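# Seat the wooden bed rail end onto the post pegs

## Task

Push the near end of the wooden bed rail onto the short post so that both pegs sit inside the two holes in that end and the end face is against the post, while the rail's other end rests in the bracket. It must stay that way without the robot supporting it, so release the rail and move the grippers away once it is seated.

## Robot and tools

Robot: two Franka FR3 arms, named left_arm and right_arm, each with a Robotiq 2F-140 two-finger gripper and a wrist camera. The names are labels only and do not say which side of an image an arm appears on. Base of left_arm sits at (-0.004, +0.288, 0) m, of right_arm at (-0.009, -0.412, 0) m, both turned slightly about z.

Scene frame: origin on the table surface midway between the arms, +x out over the table, +z up, left_arm on the +y side. Results print each gripper's end_effector_position (m) and end_effector_quat_wxyz in this frame. That point lies between the pads when they are shut; fingertips extend about 33 mm past it when closed and 9 mm when fully open. The gripper's fingers point along its own +z and close along its y. Printed positions may be off, more so at long reach.

execute_actions(actions, pictures): actions is a list holding zero or one item. An empty list only reports the current state. A wait is {"steps": N}, N up to 300 control steps of 1/30 s, counted from the previous result; it sends nothing new. A motion is {"rows": [...], "steps": N} with 1 to 15 rows and N up to 15 (default 15). Each row drives one step; if rows run out, the last one repeats. pictures (true/false) chooses whether camera images come back. A refused call moves nothing.

Row layout: exactly 20 numbers, each in [-1, 1], always covering both arms. First 10 are left_arm: 7 joint values, then gripper position, force_limit, speed. Next 10 are right_arm in the same order. Joint columns: waist, shoulder, upper arm roll, elbow, forearm roll, wrist pitch, wrist roll.

Joint values are offsets, not targets in absolute angles: each is measured from that arm's joint angles as printed in the most recent result showing them (before any such result in the scene, or for later calls within one reply, from where the arm is when the action begins). Every row is relative to that same reference, not to the preceding row, so all zeros means return to the reference angles, not hold still. Scale: 1.0 equals 1.427 rad for waist, shoulder, upper arm roll and elbow; 3.044 rad for forearm roll; 2.596 rad for wrist pitch; 3.91 rad for wrist roll. Stated joint ranges (rad): waist -2.744..2.744, shoulder -1.784..1.784, upper arm roll -2.901..2.901, elbow -3.042..-0.152, forearm roll -2.807..2.807, wrist pitch 0.544..4.517, wrist roll -3.016..3.016. A request more than 0.018 rad beyond a range end is refused; true ends may differ by up to 0.018 rad, and targets beyond them are clipped, sometimes reported as "joint sent to its limit" (possibly about an earlier action). Motion is rate-limited: each step the target may lead the measured angle by at most 0.248 rad (first four joints), 0.677 (forearm roll), 0.715 (wrist pitch), 1.54 (wrist roll), and targets placing the gripper over 70 mm from where it is are scaled back. Large moves thus take several calls.

Gripper numbers are absolute commands, not offsets. position: +1 fully open (140 mm), about -0.8 pads touching, -1 closes until blocked. force_limit: -1 about 14 N, 0 about 60 N, +1 about 107 N. speed: -1 about 30 mm/s, 0 about 140, +1 about 250. To leave a gripper unchanged, repeat its previous three numbers; zeros are a real command. A grip is confirmed when object_status reads 2 (0 moving, 1 blocked while opening, 2 blocked while closing, 3 reached target or pads met). To squeeze harder while at 2, raise force_limit and change position, e.g. -1 to -0.98. position_measured is in counts: 3 fully open, 230 pads together, not linear. Closing pushes the fingertips about 24 mm further out, so leave that clearance over surfaces.

Result lines: Joint positions and Joint velocities list each arm's joints in column order (rad, rad/s). HELD marks steps where a row was partly not sent. "joint command not followed" means a clearance check altered joint targets; the gripper part still ran. Between calls the arms keep heading to the last row's target until they settle or a step is HELD. MOTOR HOT warns of heating from holding loads; reaching the limit brakes the arm (OVER-TEMPERATURE FAULT).

Faults: a joint torque reaching its load limit (85 N m for the first four joints, 11 N m for the wrist joints) or an outside force of 85 N on an arm, its tool or load (weight included) halts that arm for 10 s and drops the rest of the call. Avoid ramming the rail onto the post; insert gently and aligned.

zoom_image(camera, region): enlarges part of a camera's latest image; region [x0, y0, x1, y1] in pixels from the top-left, at most 504 by 504. Cameras: cam_head_left, cam_head_right, cam_high (896x504 each), cam_left_wrist, cam_right_wrist (504x504 fisheye).

show_instructions: shows the reference picture of the target arrangement. read_manual: licence texts only. finished_scene(scene): ends the current scene, given its number, and reports success; irreversible.

Avoid: dropping the rail, letting anything leave the table, arms colliding or pressing on each other, hard pushes, and leaving the rail held up by the robot. Sideways tugs on held parts or nudges to loose items may occur.

Each tool is called after "Emit:" by a JSON object that holds its "fn" and its "kwargs".

Reference images:

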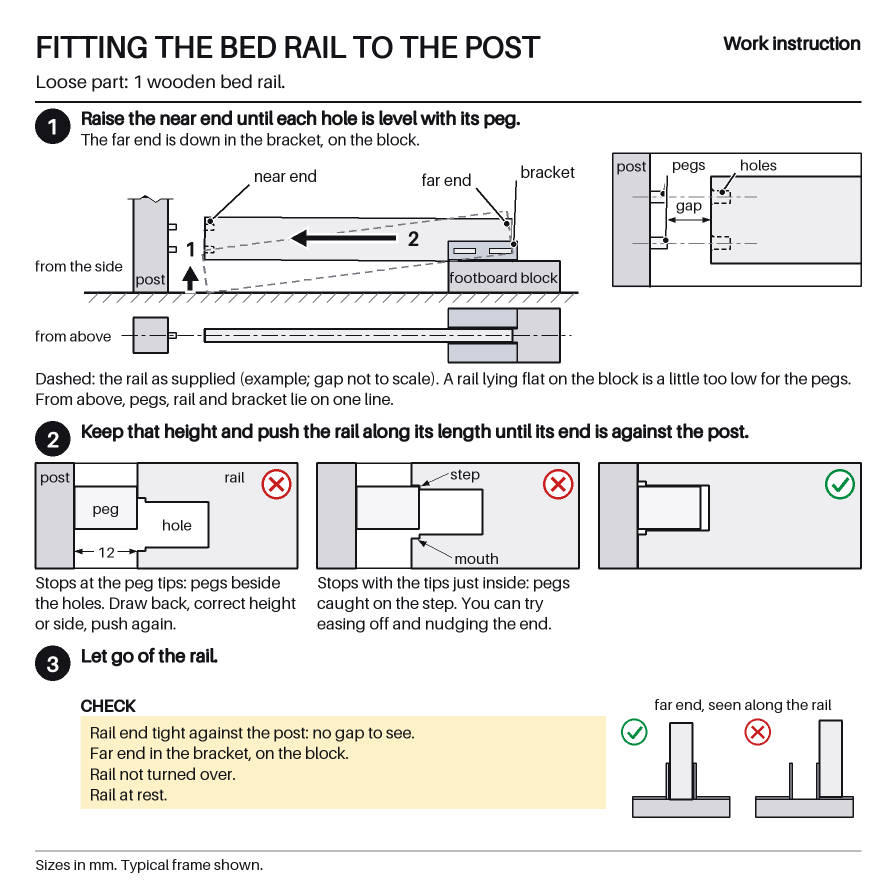

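## Session

Emit:
{"fn": "execute_actions", "kwargs": {"actions": []}}

Scene clock: 0.00 s of 4100.00 s.
left_arm: end_effector_position=(+0.5255, -0.0462, +0.2658) position_measured=3 object_status=3 end_effector_quat_wxyz=(-0.152, +0.575, +0.795, -0.118) | right_arm: end_effector_position=(+0.0899, -0.5489, +0.3036) position_measured=3 object_status=3 end_effector_quat_wxyz=(-0.238, +0.919, -0.103, -0.298)
Joint positions: left_arm=[-0.547  0.654 -0.189 -0.998 -0.089  1.312  2.293] | right_arm=[-0.819 -0.437 -0.076 -2.378 -0.061  1.161 -2.168]
Joint velocities: left_arm=[ 0.    -0.    -0.003 -0.001  0.    -0.    -0.002] | right_arm=[ 0.    -0.002  0.001  0.     0.002 -0.001  0.001]

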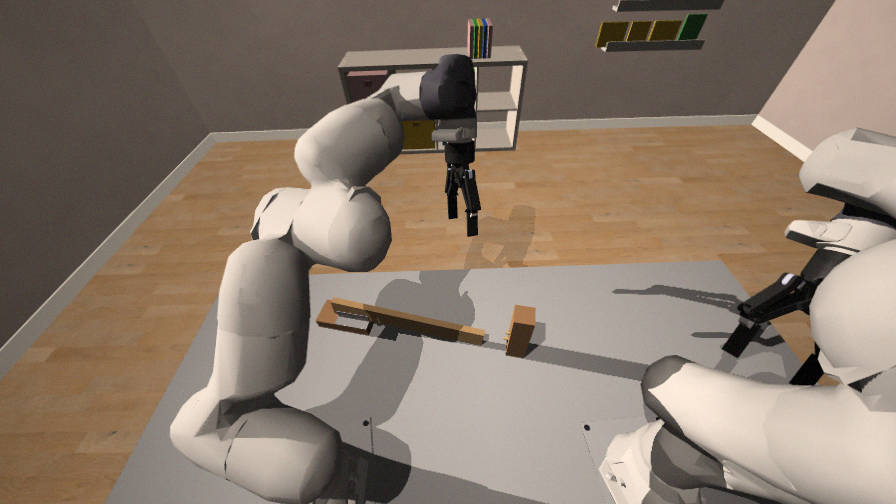

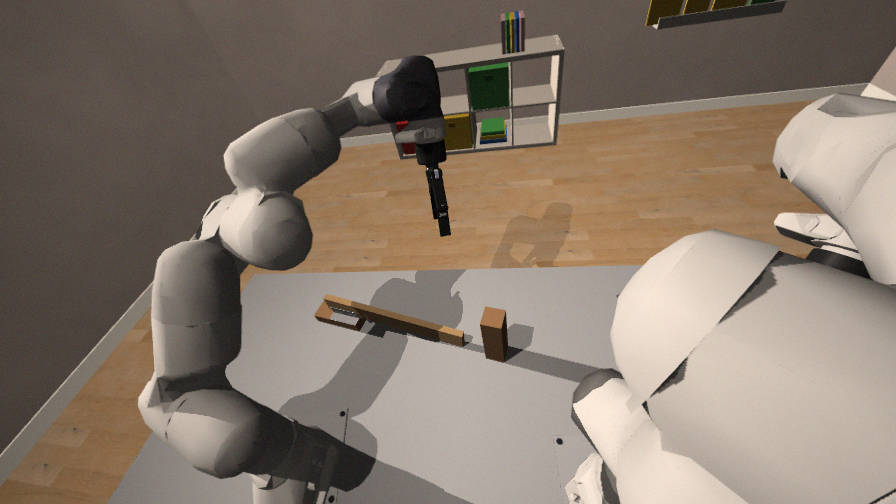

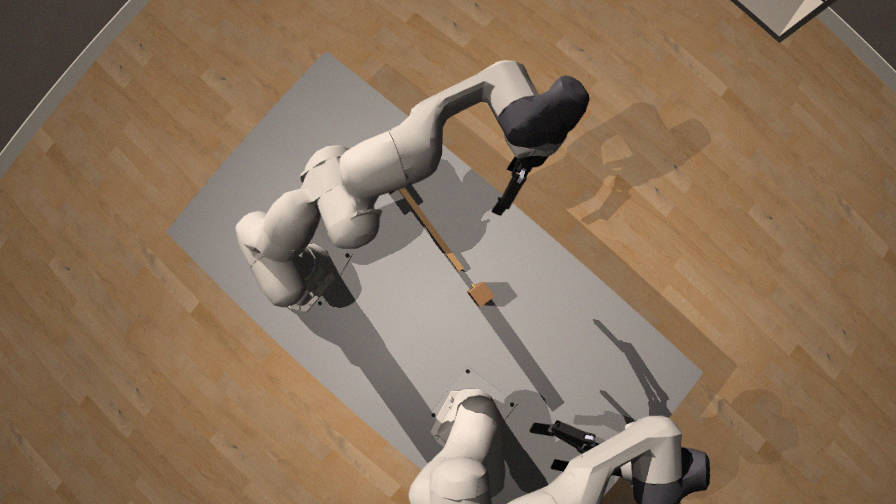

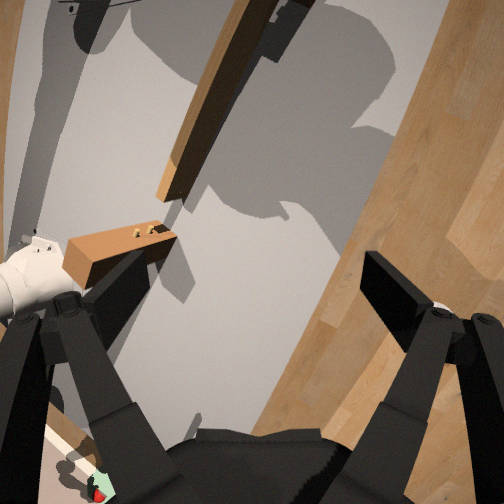

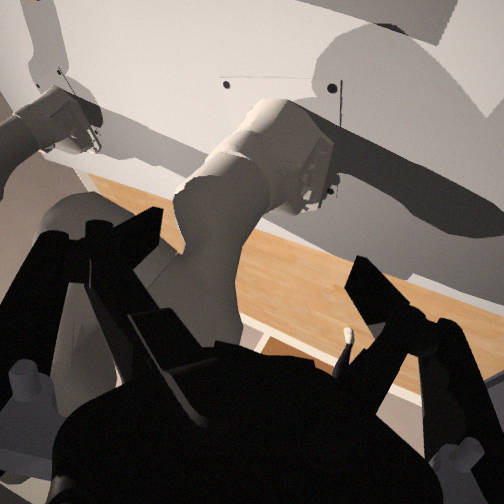

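Emit:
{"fn": "execute_actions", "kwargs": {"actions": [{"rows":[[-0.263,-0.652,0.132,-1,0.029,0.322,-0.722,1,0,0,0,0,0,0,0,0,0,1,0,0]]}], "pictures": false}}

Emit:
{"fn": "execute_actions", "kwargs": {"actions": [{"steps":60}]}}

Emit:
{"fn": "zoom_image", "kwargs": {"camera": "cam_head_left", "region": [300,220,560,380]}}

Scene clock: 24.57 s of 4100.00 s.
left_arm: end_effector_position=(+0.4827, -0.1551, +0.3755) position_measured=3 object_status=3 end_effector_quat_wxyz=(+0.090, +0.082, +0.990, -0.078) | right_arm: end_effector_position=(+0.0899, -0.5489, +0.3036) position_measured=3 object_status=3 end_effector_quat_wxyz=(-0.238, +0.919, -0.103, -0.298)
Joint positions: left_arm=[-0.907  0.072 -0.02  -1.654 -0.015  1.964  1.008] | right_arm=[-0.819 -0.437 -0.076 -2.378 -0.061  1.161 -2.168]
Joint velocities: left_arm=[-0.344 -2.207  0.071 -2.188  0.086  1.01  -4.574] | right_arm=[ 0.    -0.001  0.    -0.     0.    -0.001  0.001]
Steps of this call (steps 1 to 90: nothing new was sent; then 21.07 s passed at rest; steps 91 to 105: all 15 steps of this action). Readings (joint positions | what the end effector reports):
91: left_arm=[-0.565 0.635 -0.162 -1.030 -0.082 1.357 2.236] | right_arm=[-0.819 -0.437 -0.076 -2.378 -0.061 1.161 -2.168] | left_arm position_measured=3 object_status=3 | right_arm position_measured=3 object_status=3
92: left_arm=[-0.588 0.612 -0.138 -1.062 -0.074 1.404 2.175] | right_arm=[-0.819 -0.437 -0.076 -2.378 -0.061 1.161 -2.168] | left_arm position_measured=3 object_status=3 | right_arm position_measured=3 object_status=3
94: left_arm=[-0.639 0.562 -0.104 -1.122 -0.062 1.495 2.060] | right_arm=[-0.819 -0.437 -0.076 -2.378 -0.061 1.161 -2.168] | left_arm position_measured=3 object_status=3 | right_arm position_measured=3 object_status=3
98: left_arm=[-0.751 0.444 -0.060 -1.249 -0.043 1.662 1.808] | right_arm=[-0.819 -0.437 -0.076 -2.378 -0.061 1.161 -2.168] | left_arm position_measured=3 object_status=3 | right_arm position_measured=3 object_status=3
105: the state above

Scene clock: 26.57 s of 4100.00 s.
left_arm: end_effector_position=(+0.3294, -0.0112, +0.2002) position_measured=3 object_status=3 end_effector_quat_wxyz=(-0.001, -0.631, +0.776, +0.001) | right_arm: end_effector_position=(+0.0899, -0.5489, +0.3036) position_measured=3 object_status=3 end_effector_quat_wxyz=(-0.238, +0.919, -0.103, -0.298)
Joint positions: left_arm=[-0.923 -0.275 -0.002 -2.423 -0.004  2.146 -0.522] | right_arm=[-0.819 -0.437 -0.076 -2.378 -0.061  1.161 -2.168]
Joint velocities: left_arm=[-0.     0.001  0.001 -0.    -0.001 -0.    -0.01 ] | right_arm=[ 0.001  0.001 -0.001  0.001 -0.001 -0.    -0.001]
Steps of this call (steps 1 to 60: the robot went on to your last target). Readings (joint positions | what the end effector reports):
1: left_arm=[-0.916 -0.007 -0.018 -1.733 -0.013 1.997 0.850] | right_arm=[-0.819 -0.437 -0.076 -2.378 -0.061 1.161 -2.168] | left_arm position_measured=3 object_status=3 | right_arm position_measured=3 object_status=3
2: left_arm=[-0.921 -0.087 -0.016 -1.811 -0.010 2.025 0.707] | right_arm=[-0.819 -0.437 -0.076 -2.378 -0.061 1.161 -2.168] | left_arm position_measured=3 object_status=3 | right_arm position_measured=3 object_status=3
4: left_arm=[-0.923 -0.220 -0.011 -1.950 -0.007 2.067 0.469] | right_arm=[-0.819 -0.437 -0.076 -2.378 -0.061 1.161 -2.168] | left_arm position_measured=3 object_status=3 | right_arm position_measured=3 object_status=3
8: left_arm=[-0.923 -0.279 -0.005 -2.114 -0.006 2.097 0.255] | right_arm=[-0.819 -0.437 -0.076 -2.378 -0.061 1.161 -2.168] | left_arm position_measured=3 object_status=3 | right_arm position_measured=3 object_status=3
60: the state above

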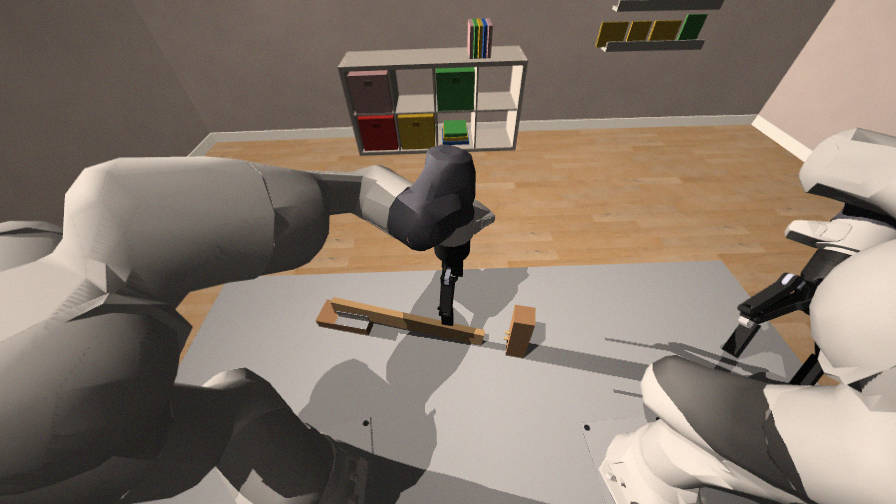

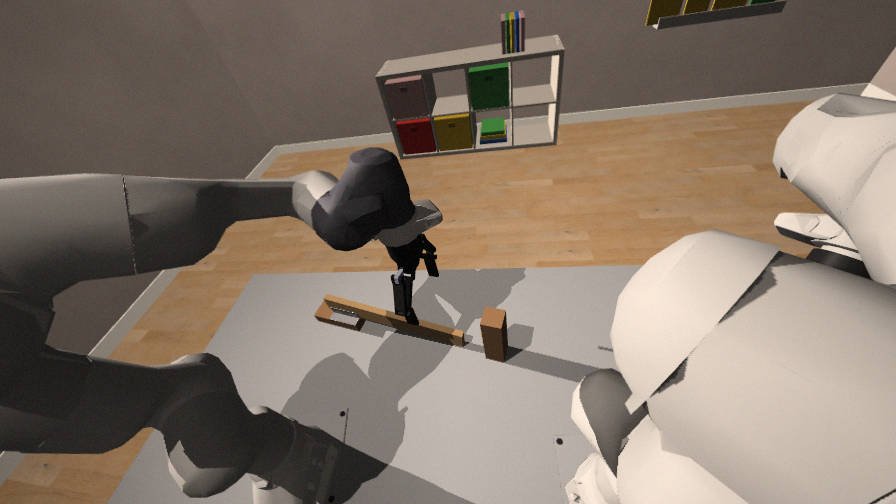

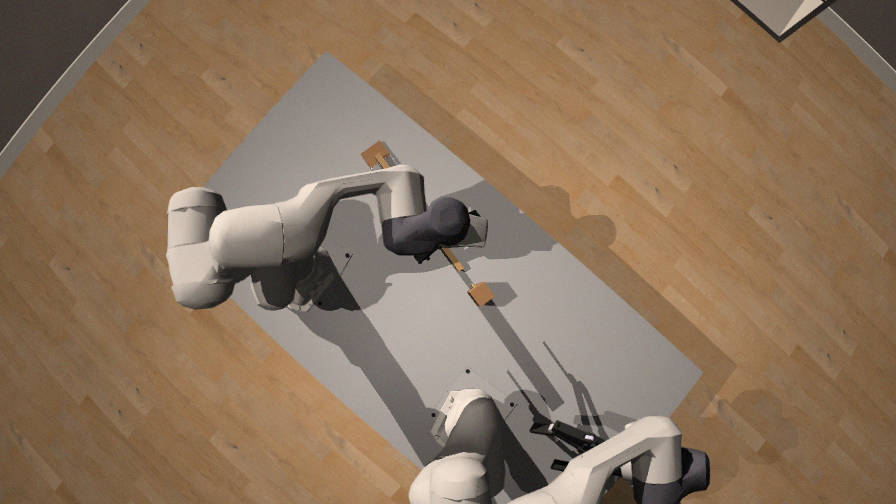

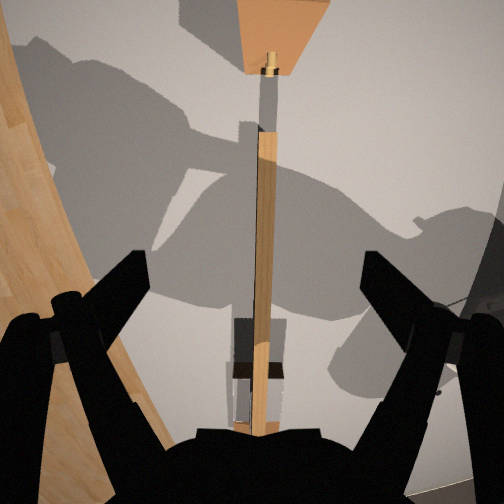

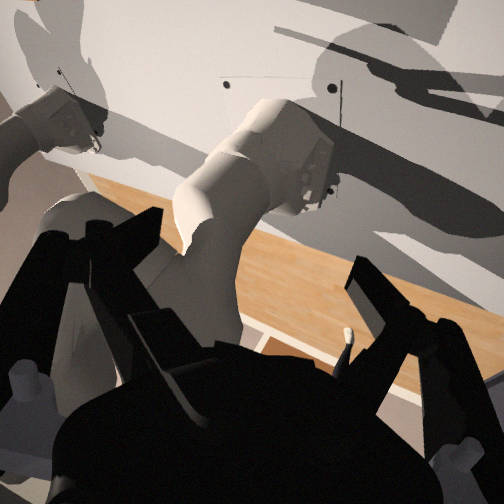

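Region (300, 220, 560, 380) of cam_head_left's 896x504 image, scaled by 1.938, with more detail than that image has; it fills the top 310 rows of this view, and the rest is white.

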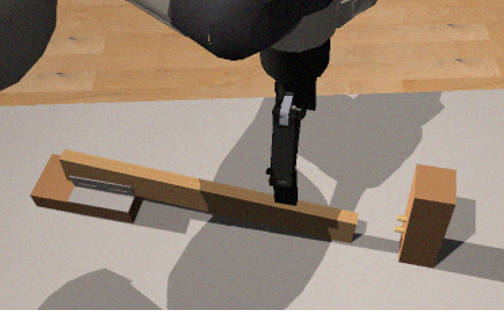

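Emit:
{"fn": "execute_actions", "kwargs": {"actions": [{"rows":[[-0.0084,0.14,0,-0.1125,0,0.1395,0.004,0,-1,0,0,0,0,0,0,0,0,1,0,0]]}], "pictures": false}}

Emit:
{"fn": "execute_actions", "kwargs": {"actions": [{"steps":20}]}}

Emit:
{"fn": "zoom_image", "kwargs": {"camera": "cam_head_left", "region": [300,220,560,380]}}

Scene clock: 37.70 s of 4100.00 s.
left_arm: end_effector_position=(+0.3134, -0.0024, +0.0713) position_measured=108 object_status=0 end_effector_quat_wxyz=(-0.003, -0.624, +0.781, +0.016) | right_arm: end_effector_position=(+0.0899, -0.5489, +0.3036) position_measured=3 object_status=3 end_effector_quat_wxyz=(-0.238, +0.919, -0.103, -0.298)
Joint positions: left_arm=[-0.933 -0.073 -0.002 -2.585 -0.004  2.48  -0.515] | right_arm=[-0.819 -0.437 -0.076 -2.378 -0.061  1.161 -2.168]
Joint velocities: left_arm=[ 0.    -0.012  0.001  0.005 -0.001  0.16   0.013] | right_arm=[-0.    -0.001 -0.    -0.002 -0.    -0.    -0.   ]
Steps of this call (steps 1 to 15: the robot went on to your last target; steps 16 to 90: nothing new was sent; then 7.63 s passed at rest; steps 91 to 105: all 15 steps of this action). Readings (joint positions | what the end effector reports):
91: left_arm=[-0.923 -0.265 -0.002 -2.435 -0.004 2.182 -0.525] | right_arm=[-0.819 -0.437 -0.076 -2.378 -0.061 1.161 -2.168] | left_arm position_measured=3 object_status=0 | right_arm position_measured=3 object_status=3
92: left_arm=[-0.925 -0.240 -0.002 -2.456 -0.004 2.218 -0.524] | right_arm=[-0.819 -0.437 -0.076 -2.378 -0.061 1.161 -2.168] | left_arm position_measured=9 object_status=0 | right_arm position_measured=3 object_status=3
94: left_arm=[-0.928 -0.173 -0.002 -2.506 -0.004 2.293 -0.523] | right_arm=[-0.819 -0.437 -0.076 -2.378 -0.061 1.161 -2.168] | left_arm position_measured=25 object_status=0 | right_arm position_measured=3 object_status=3
98: left_arm=[-0.932 -0.076 -0.002 -2.579 -0.004 2.404 -0.519] | right_arm=[-0.819 -0.437 -0.076 -2.378 -0.061 1.161 -2.168] | left_arm position_measured=55 object_status=0 | right_arm position_measured=3 object_status=3
105: the state above

Scene clock: 38.37 s of 4100.00 s.
left_arm: end_effector_position=(+0.3195, -0.0080, +0.0735) position_measured=129 object_status=3 end_effector_quat_wxyz=(-0.001, -0.623, +0.782, +0.003) | right_arm: end_effector_position=(+0.0899, -0.5489, +0.3036) position_measured=3 object_status=3 end_effector_quat_wxyz=(-0.238, +0.919, -0.103, -0.298)
Joint positions: left_arm=[-0.933 -0.073 -0.002 -2.585 -0.004  2.505 -0.512] | right_arm=[-0.819 -0.437 -0.076 -2.378 -0.061  1.161 -2.168]
Joint velocities: left_arm=[-0.     0.    -0.002 -0.001 -0.001  0.002  0.003] | right_arm=[ 0.002  0.001  0.    -0.     0.     0.001 -0.   ]
Steps of this call (steps 1 to 20: the robot went on to your last target). Readings (joint positions | what the end effector reports):
1: left_arm=[-0.933 -0.073 -0.002 -2.585 -0.004 2.485 -0.514] | right_arm=[-0.819 -0.437 -0.076 -2.378 -0.061 1.161 -2.168] | left_arm position_measured=116 object_status=0 | right_arm position_measured=3 object_status=3
2: left_arm=[-0.933 -0.073 -0.002 -2.585 -0.004 2.488 -0.514] | right_arm=[-0.819 -0.437 -0.076 -2.378 -0.061 1.161 -2.168] | left_arm position_measured=123 object_status=0 | right_arm position_measured=3 object_status=3
4: left_arm=[-0.933 -0.073 -0.002 -2.585 -0.004 2.494 -0.513] | right_arm=[-0.819 -0.437 -0.076 -2.378 -0.061 1.161 -2.168] | left_arm position_measured=129 object_status=0 | right_arm position_measured=3 object_status=3
8: left_arm=[-0.933 -0.073 -0.002 -2.585 -0.004 2.501 -0.513] | right_arm=[-0.819 -0.437 -0.076 -2.378 -0.061 1.161 -2.168] | left_arm position_measured=129 object_status=0 | right_arm position_measured=3 object_status=3
20: the state above

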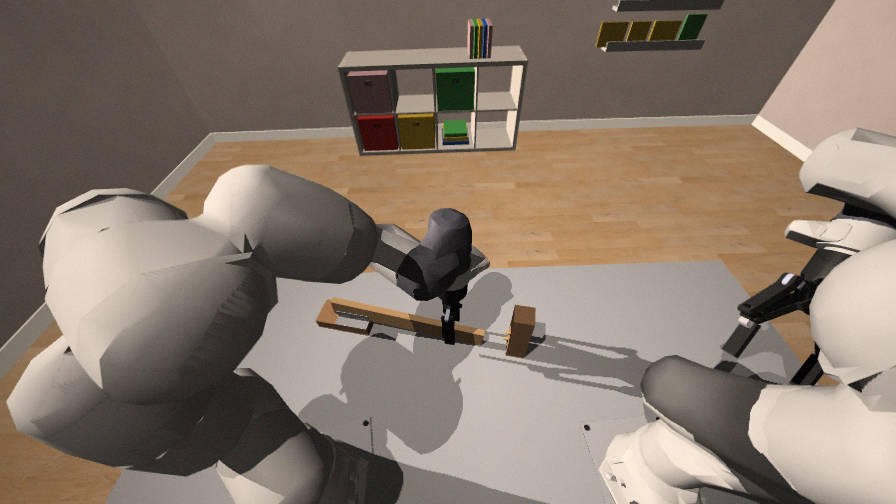

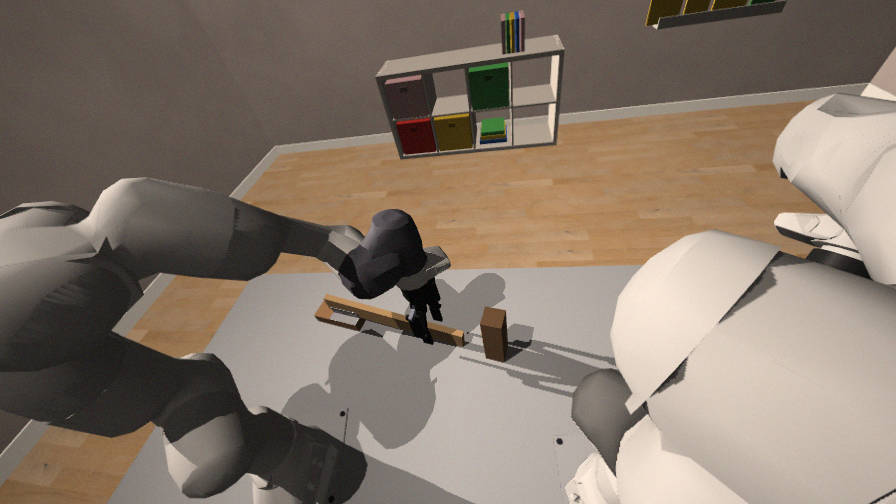

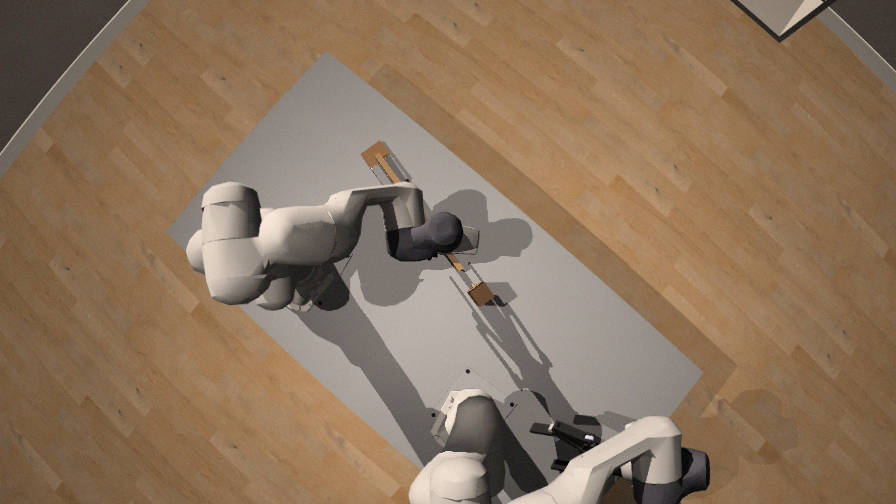

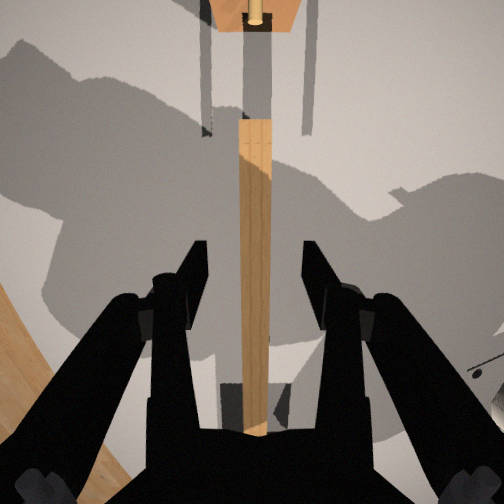

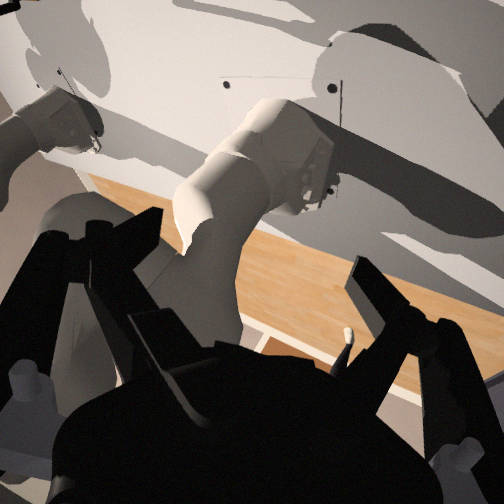

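Region (300, 220, 560, 380) of cam_head_left's 896x504 image, scaled by 1.938, with more detail than that image has; it fills the top 310 rows of this view, and the rest is white.

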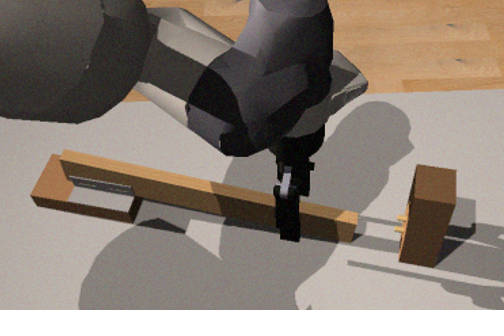

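Emit:
{"fn": "execute_actions", "kwargs": {"actions": [{"rows":[[-0.038,0.0534,0,0.05,0.058,-0.0265,-0.0496,0,0,0,0,0,0,0,0,0,0,1,0,0]]}], "pictures": false}}

Emit:
{"fn": "execute_actions", "kwargs": {"actions": [{"steps":20}]}}

Scene clock: 62.77 s of 4100.00 s.
left_arm: end_effector_position=(+0.3211, -0.0103, +0.0628) position_measured=129 object_status=3 end_effector_quat_wxyz=(+0.049, -0.607, +0.792, +0.040) | right_arm: end_effector_position=(+0.0899, -0.5489, +0.3036) position_measured=3 object_status=3 end_effector_quat_wxyz=(-0.238, +0.919, -0.103, -0.298)
Joint positions: left_arm=[-0.986  0.001 -0.003 -2.515  0.168  2.442 -0.664] | right_arm=[-0.819 -0.437 -0.076 -2.378 -0.061  1.161 -2.168]
Joint velocities: left_arm=[ 0.001 -0.001  0.002  0.001  0.023 -0.02  -0.124] | right_arm=[ 0.    -0.001 -0.001  0.     0.001  0.    -0.001]
Steps of this call (steps 1 to 15: the robot went on to your last target; steps 16 to 90: nothing new was sent; then 20.90 s passed at rest; steps 91 to 105: all 15 steps of this action). Readings (joint positions | what the end effector reports):
91: left_arm=[-0.943 -0.059 0.003 -2.568 0.033 2.493 -0.529] | right_arm=[-0.819 -0.437 -0.076 -2.378 -0.061 1.161 -2.168] | left_arm position_measured=129 object_status=3 | right_arm position_measured=3 object_status=3
92: left_arm=[-0.955 -0.039 0.003 -2.548 0.066 2.484 -0.547] | right_arm=[-0.819 -0.437 -0.076 -2.378 -0.061 1.161 -2.168] | left_arm position_measured=129 object_status=3 | right_arm position_measured=3 object_status=3
94: left_arm=[-0.975 -0.014 -0.001 -2.528 0.111 2.470 -0.577] | right_arm=[-0.819 -0.437 -0.076 -2.378 -0.061 1.161 -2.168] | left_arm position_measured=129 object_status=3 | right_arm position_measured=3 object_status=3
98: left_arm=[-0.986 0.000 -0.004 -2.518 0.151 2.453 -0.621] | right_arm=[-0.819 -0.437 -0.076 -2.378 -0.061 1.161 -2.168] | left_arm position_measured=129 object_status=3 | right_arm position_measured=3 object_status=3
105: the state above

Scene clock: 63.43 s of 4100.00 s.
left_arm: end_effector_position=(+0.3208, -0.0092, +0.0627) position_measured=129 object_status=3 end_effector_quat_wxyz=(+0.051, -0.619, +0.783, +0.041) | right_arm: end_effector_position=(+0.0899, -0.5489, +0.3036) position_measured=3 object_status=3 end_effector_quat_wxyz=(-0.238, +0.919, -0.103, -0.298)
Joint positions: left_arm=[-0.986  0.001 -0.003 -2.515  0.17   2.439 -0.697] | right_arm=[-0.819 -0.437 -0.076 -2.378 -0.061  1.161 -2.168]
Joint velocities: left_arm=[ 0.001 -0.001 -0.001  0.001  0.001 -0.    -0.014] | right_arm=[ 0.    -0.001 -0.002  0.001 -0.001 -0.001 -0.002]
Steps of this call (steps 1 to 20: the robot went on to your last target). Readings (joint positions | what the end effector reports):
1: left_arm=[-0.986 0.001 -0.003 -2.515 0.168 2.441 -0.668] | right_arm=[-0.819 -0.437 -0.076 -2.378 -0.061 1.161 -2.168] | left_arm position_measured=129 object_status=3 | right_arm position_measured=3 object_status=3
2: left_arm=[-0.986 0.001 -0.003 -2.515 0.169 2.441 -0.671] | right_arm=[-0.819 -0.437 -0.076 -2.378 -0.061 1.161 -2.168] | left_arm position_measured=129 object_status=3 | right_arm position_measured=3 object_status=3
4: left_arm=[-0.986 0.001 -0.003 -2.515 0.169 2.440 -0.677] | right_arm=[-0.819 -0.437 -0.076 -2.378 -0.061 1.161 -2.168] | left_arm position_measured=129 object_status=3 | right_arm position_measured=3 object_status=3
8: left_arm=[-0.986 0.001 -0.003 -2.515 0.170 2.439 -0.686] | right_arm=[-0.819 -0.437 -0.076 -2.378 -0.061 1.161 -2.168] | left_arm position_measured=129 object_status=3 | right_arm position_measured=3 object_status=3
20: the state above

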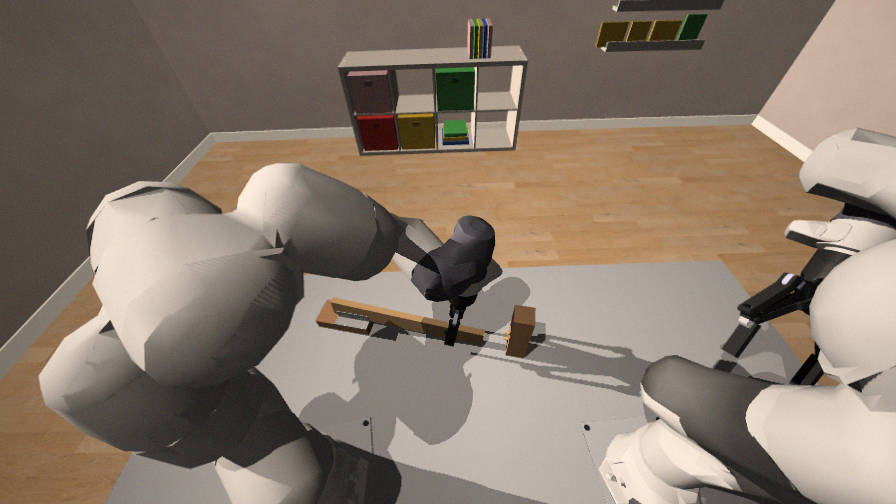

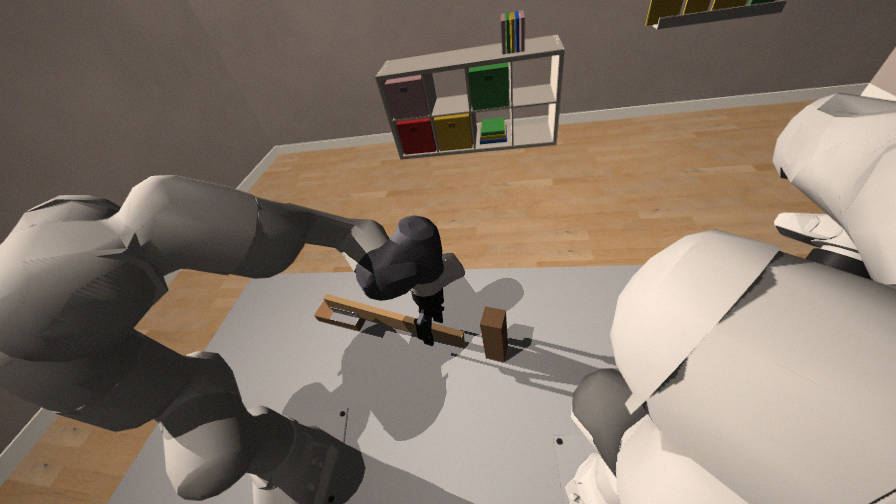

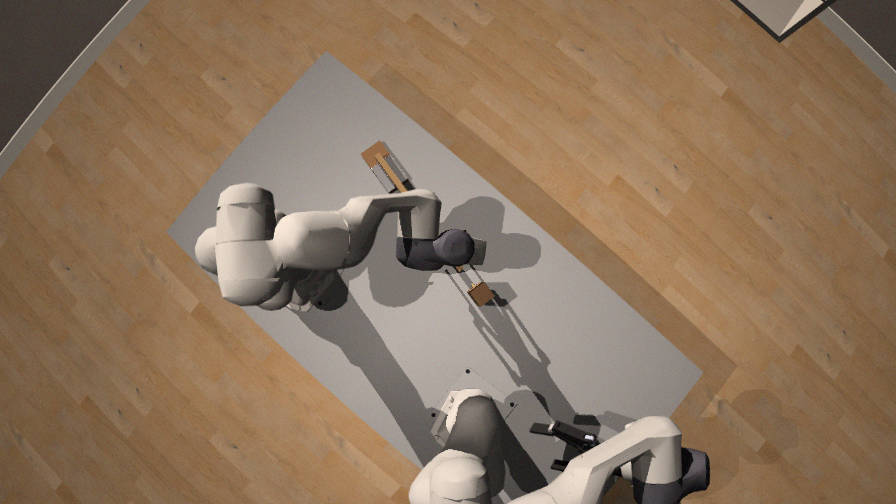

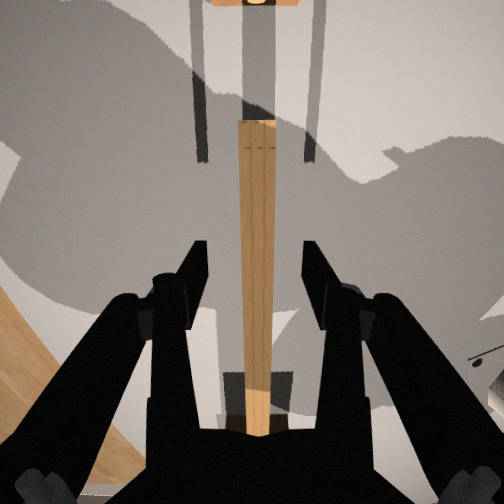

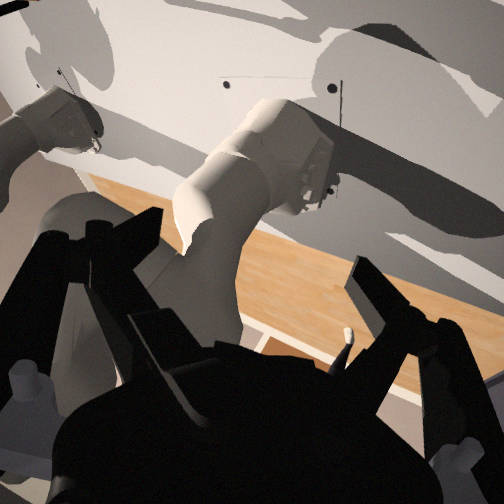

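Emit:
{"fn": "execute_actions", "kwargs": {"actions": [{"rows":[[0,0,0,0,0,-0.001,0,-1,-0.2,0,0,0,0,0,0,0,0,1,0,0]]}], "pictures": false}}

Emit:
{"fn": "execute_actions", "kwargs": {"actions": [{"rows":[[0.003,-0.007,0,-0.003,-0.006,0,0.015,-1,-0.2,0,0,0,0,0,0,0,0,1,0,0],[0.006,-0.015,0,-0.007,-0.012,0,0.022,-1,-0.2,0,0,0,0,0,0,0,0,1,0,0],[0.009,-0.022,0,-0.01,-0.017,0.001,0.028,-1,-0.2,0,0,0,0,0,0,0,0,1,0,0],[0.012,-0.029,0,-0.013,-0.022,0.001,0.034,-1,-0.2,0,0,0,0,0,0,0,0,1,0,0],[0.015,-0.037,0,-0.017,-0.027,0.002,0.039,-1,-0.2,0,0,0,0,0,0,0,0,1,0,0],[0.018,-0.044,0,-0.02,-0.031,0.002,0.044,-1,-0.2,0,0,0,0,0,0,0,0,1,0,0],[0.02,-0.05,0,-0.023,-0.035,0.003,0.048,-1,-0.2,0,0,0,0,0,0,0,0,1,0,0],[0.023,-0.057,0,-0.026,-0.039,0.003,0.048,-1,-0.2,0,0,0,0,0,0,0,0,1,0,0],[0.026,-0.064,0,-0.029,-0.043,0.004,0.048,-1,-0.2,0,0,0,0,0,0,0,0,1,0,0],[0.028,-0.07,0,-0.032,-0.046,0.004,0.048,-1,-0.2,0,0,0,0,0,0,0,0,1,0,0],[0.03,-0.075,0,-0.034,-0.049,0.004,0.048,-1,-0.2,0,0,0,0,0,0,0,0,1,0,0],[0.032,-0.08,0,-0.036,-0.052,0.004,0.048,-1,-0.2,0,0,0,0,0,0,0,0,1,0,0],[0.034,-0.084,0,-0.038,-0.054,0.004,0.048,-1,-0.2,0,0,0,0,0,0,0,0,1,0,0],[0.0357,-0.0883,0,-0.04,-0.057,0.004,0.048,-1,-0.2,0,0,0,0,0,0,0,0,1,0,0]]}], "pictures": false}}

Emit:
{"fn": "execute_actions", "kwargs": {"actions": [{"steps":25}]}}

Emit:
{"fn": "zoom_image", "kwargs": {"camera": "cam_head_left", "region": [300,270,550,370]}}

Scene clock: 85.87 s of 4100.00 s.
left_arm: end_effector_position=(+0.3206, -0.0090, +0.0627) position_measured=206 object_status=0 end_effector_quat_wxyz=(+0.051, -0.622, +0.780, +0.041) | right_arm: end_effector_position=(+0.0899, -0.5489, +0.3036) position_measured=3 object_status=3 end_effector_quat_wxyz=(-0.238, +0.919, -0.103, -0.298)
Joint positions: left_arm=[-0.986  0.001 -0.003 -2.515  0.17   2.437 -0.703] | right_arm=[-0.819 -0.437 -0.076 -2.378 -0.061  1.161 -2.168]
Joint velocities: left_arm=[-0.002 -0.001  0.     0.001 -0.002 -0.001 -0.006] | right_arm=[-0.    -0.001  0.001  0.     0.002 -0.    -0.001]
Steps of this call (steps 1 to 15: the robot went on to your last target; steps 16 to 90: nothing new was sent; then 18.93 s passed at rest; steps 91 to 105: all 15 steps of this action). Readings (joint positions | what the end effector reports):
91: left_arm=[-0.986 0.001 -0.003 -2.515 0.170 2.438 -0.701] | right_arm=[-0.819 -0.437 -0.076 -2.378 -0.061 1.161 -2.168] | left_arm position_measured=129 object_status=0 | right_arm position_measured=3 object_status=3
92: left_arm=[-0.986 0.001 -0.003 -2.515 0.170 2.438 -0.701] | right_arm=[-0.819 -0.437 -0.076 -2.378 -0.061 1.161 -2.168] | left_arm position_measured=135 object_status=0 | right_arm position_measured=3 object_status=3
94: left_arm=[-0.986 0.001 -0.003 -2.515 0.170 2.438 -0.701] | right_arm=[-0.819 -0.437 -0.076 -2.378 -0.061 1.161 -2.168] | left_arm position_measured=150 object_status=0 | right_arm position_measured=3 object_status=3
98: left_arm=[-0.986 0.001 -0.003 -2.515 0.170 2.438 -0.701] | right_arm=[-0.819 -0.437 -0.076 -2.378 -0.061 1.161 -2.168] | left_arm position_measured=181 object_status=0 | right_arm position_measured=3 object_status=3
105: the state above

Scene clock: 86.37 s of 4100.00 s.
left_arm: end_effector_position=(+0.3215, -0.0097, +0.0940) position_measured=206 object_status=2 end_effector_quat_wxyz=(+0.008, -0.630, +0.776, +0.003) | right_arm: end_effector_position=(+0.0899, -0.5489, +0.3036) position_measured=3 object_status=3 end_effector_quat_wxyz=(-0.238, +0.919, -0.103, -0.298)
Joint positions: left_arm=[-0.94  -0.114 -0.004 -2.565  0.024  2.446 -0.56 ] | right_arm=[-0.819 -0.437 -0.076 -2.378 -0.061  1.161 -2.168]
Joint velocities: left_arm=[ 0.059 -0.147  0.002 -0.045 -0.187  0.017  0.184] | right_arm=[-0.     0.    -0.001 -0.001  0.001  0.001  0.   ]
Steps of this call (steps 1 to 15: all 15 steps of this action). Readings (joint positions | what the end effector reports):
1: left_arm=[-0.986 -0.000 -0.003 -2.516 0.166 2.437 -0.699] | right_arm=[-0.819 -0.437 -0.076 -2.378 -0.061 1.161 -2.168] | left_arm position_measured=206 object_status=0 | right_arm position_measured=3 object_status=3
2: left_arm=[-0.984 -0.004 -0.003 -2.519 0.159 2.437 -0.692] | right_arm=[-0.819 -0.437 -0.076 -2.378 -0.061 1.161 -2.168] | left_arm position_measured=206 object_status=2 | right_arm position_measured=3 object_status=3
4: left_arm=[-0.979 -0.018 -0.004 -2.526 0.140 2.437 -0.671] | right_arm=[-0.819 -0.437 -0.076 -2.378 -0.061 1.161 -2.168] | left_arm position_measured=206 object_status=2 | right_arm position_measured=3 object_status=3
8: left_arm=[-0.963 -0.057 -0.004 -2.542 0.092 2.440 -0.622] | right_arm=[-0.819 -0.437 -0.076 -2.378 -0.061 1.161 -2.168] | left_arm position_measured=206 object_status=2 | right_arm position_measured=3 object_status=3
15: the state above

Scene clock: 87.20 s of 4100.00 s.
left_arm: end_effector_position=(+0.3193, -0.0102, +0.0953) position_measured=206 object_status=2 end_effector_quat_wxyz=(-0.000, -0.625, +0.780, +0.001) | right_arm: end_effector_position=(+0.0899, -0.5489, +0.3036) position_measured=3 object_status=3 end_effector_quat_wxyz=(-0.238, +0.919, -0.103, -0.298)
Joint positions: left_arm=[-0.937 -0.123 -0.004 -2.571 -0.     2.447 -0.525] | right_arm=[-0.819 -0.437 -0.076 -2.378 -0.061  1.161 -2.168]
Joint velocities: left_arm=[ 0.     0.    -0.001  0.    -0.001 -0.     0.003] | right_arm=[ 0.    -0.001  0.    -0.    -0.001  0.001 -0.002]
Steps of this call (steps 1 to 25: the robot went on to your last target). Readings (joint positions | what the end effector reports):
1: left_arm=[-0.939 -0.118 -0.004 -2.567 0.019 2.447 -0.554] | right_arm=[-0.819 -0.437 -0.076 -2.378 -0.061 1.161 -2.168] | left_arm position_measured=206 object_status=2 | right_arm position_measured=3 object_status=3
2: left_arm=[-0.938 -0.121 -0.004 -2.567 0.015 2.447 -0.550] | right_arm=[-0.819 -0.437 -0.076 -2.378 -0.061 1.161 -2.168] | left_arm position_measured=206 object_status=2 | right_arm position_measured=3 object_status=3
4: left_arm=[-0.937 -0.122 -0.004 -2.569 0.009 2.448 -0.542] | right_arm=[-0.819 -0.437 -0.076 -2.378 -0.061 1.161 -2.168] | left_arm position_measured=206 object_status=2 | right_arm position_measured=3 object_status=3
8: left_arm=[-0.937 -0.122 -0.004 -2.570 0.003 2.448 -0.532] | right_arm=[-0.819 -0.437 -0.076 -2.378 -0.061 1.161 -2.168] | left_arm position_measured=206 object_status=2 | right_arm position_measured=3 object_status=3
25: the state above

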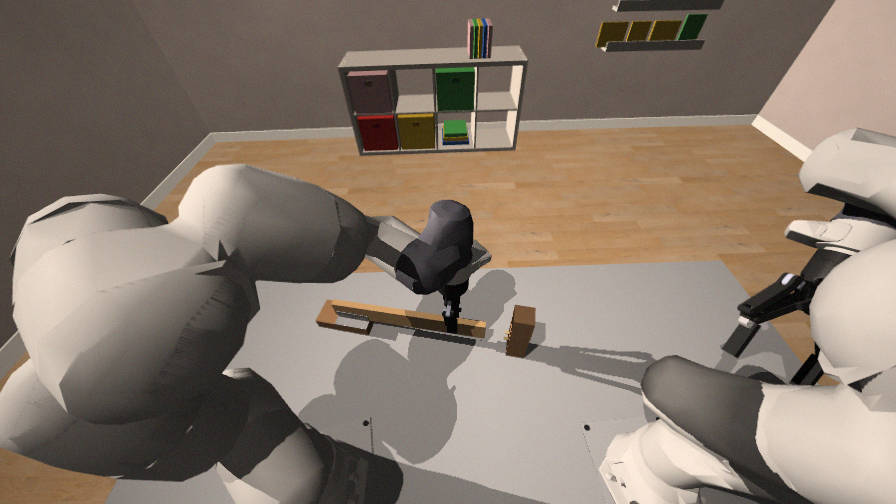

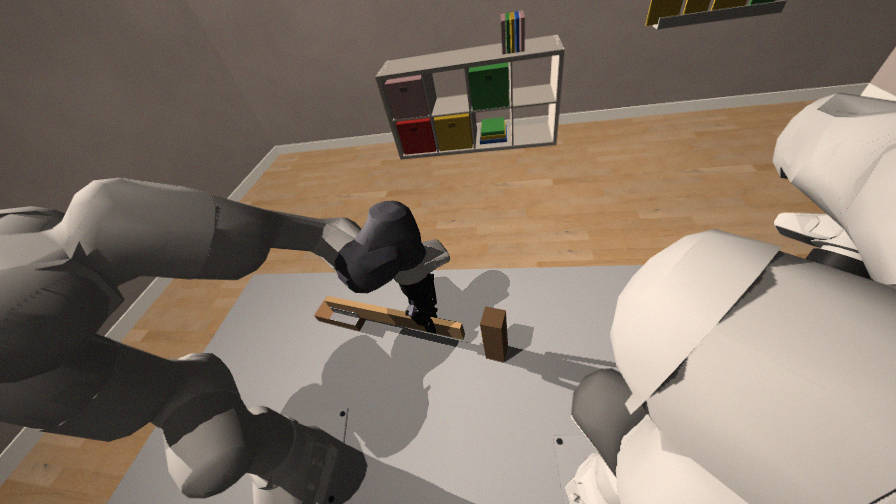

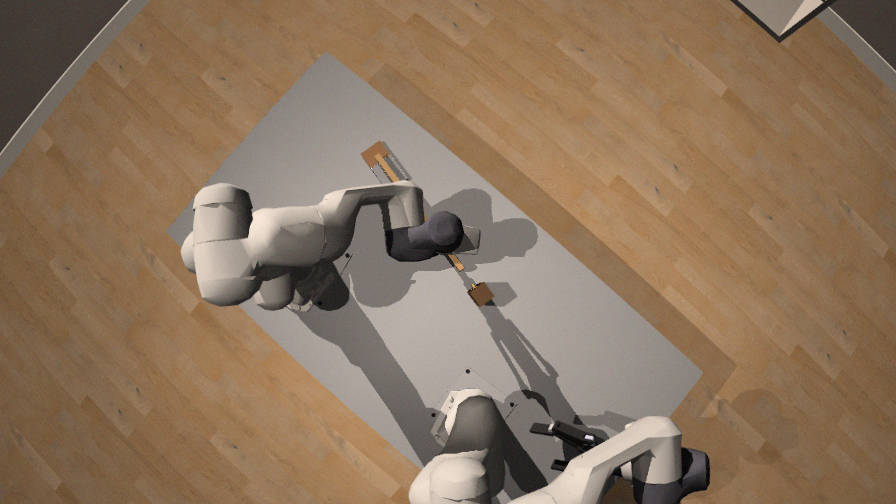

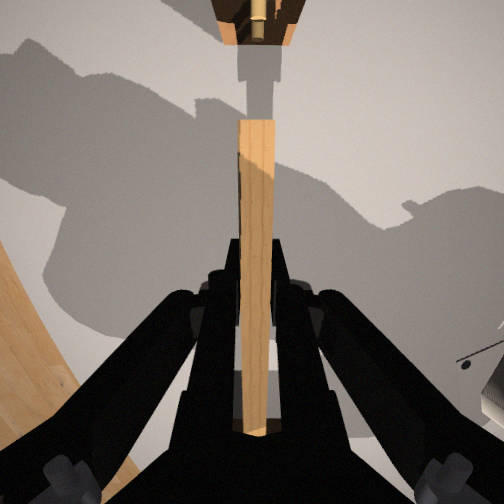

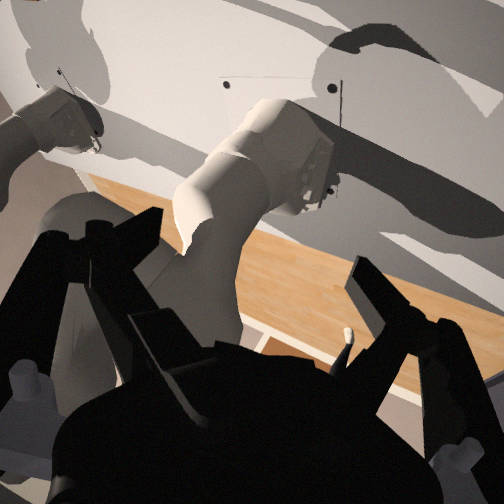

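Region (300, 270, 550, 370) of cam_head_left's 896x504 image, scaled by 2.016, with more detail than that image has; it fills the top 202 rows of this view, and the rest is white.

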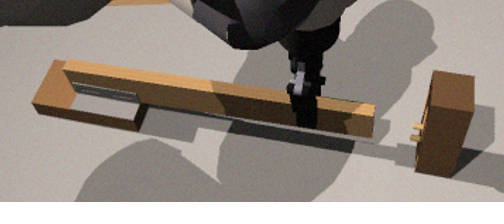

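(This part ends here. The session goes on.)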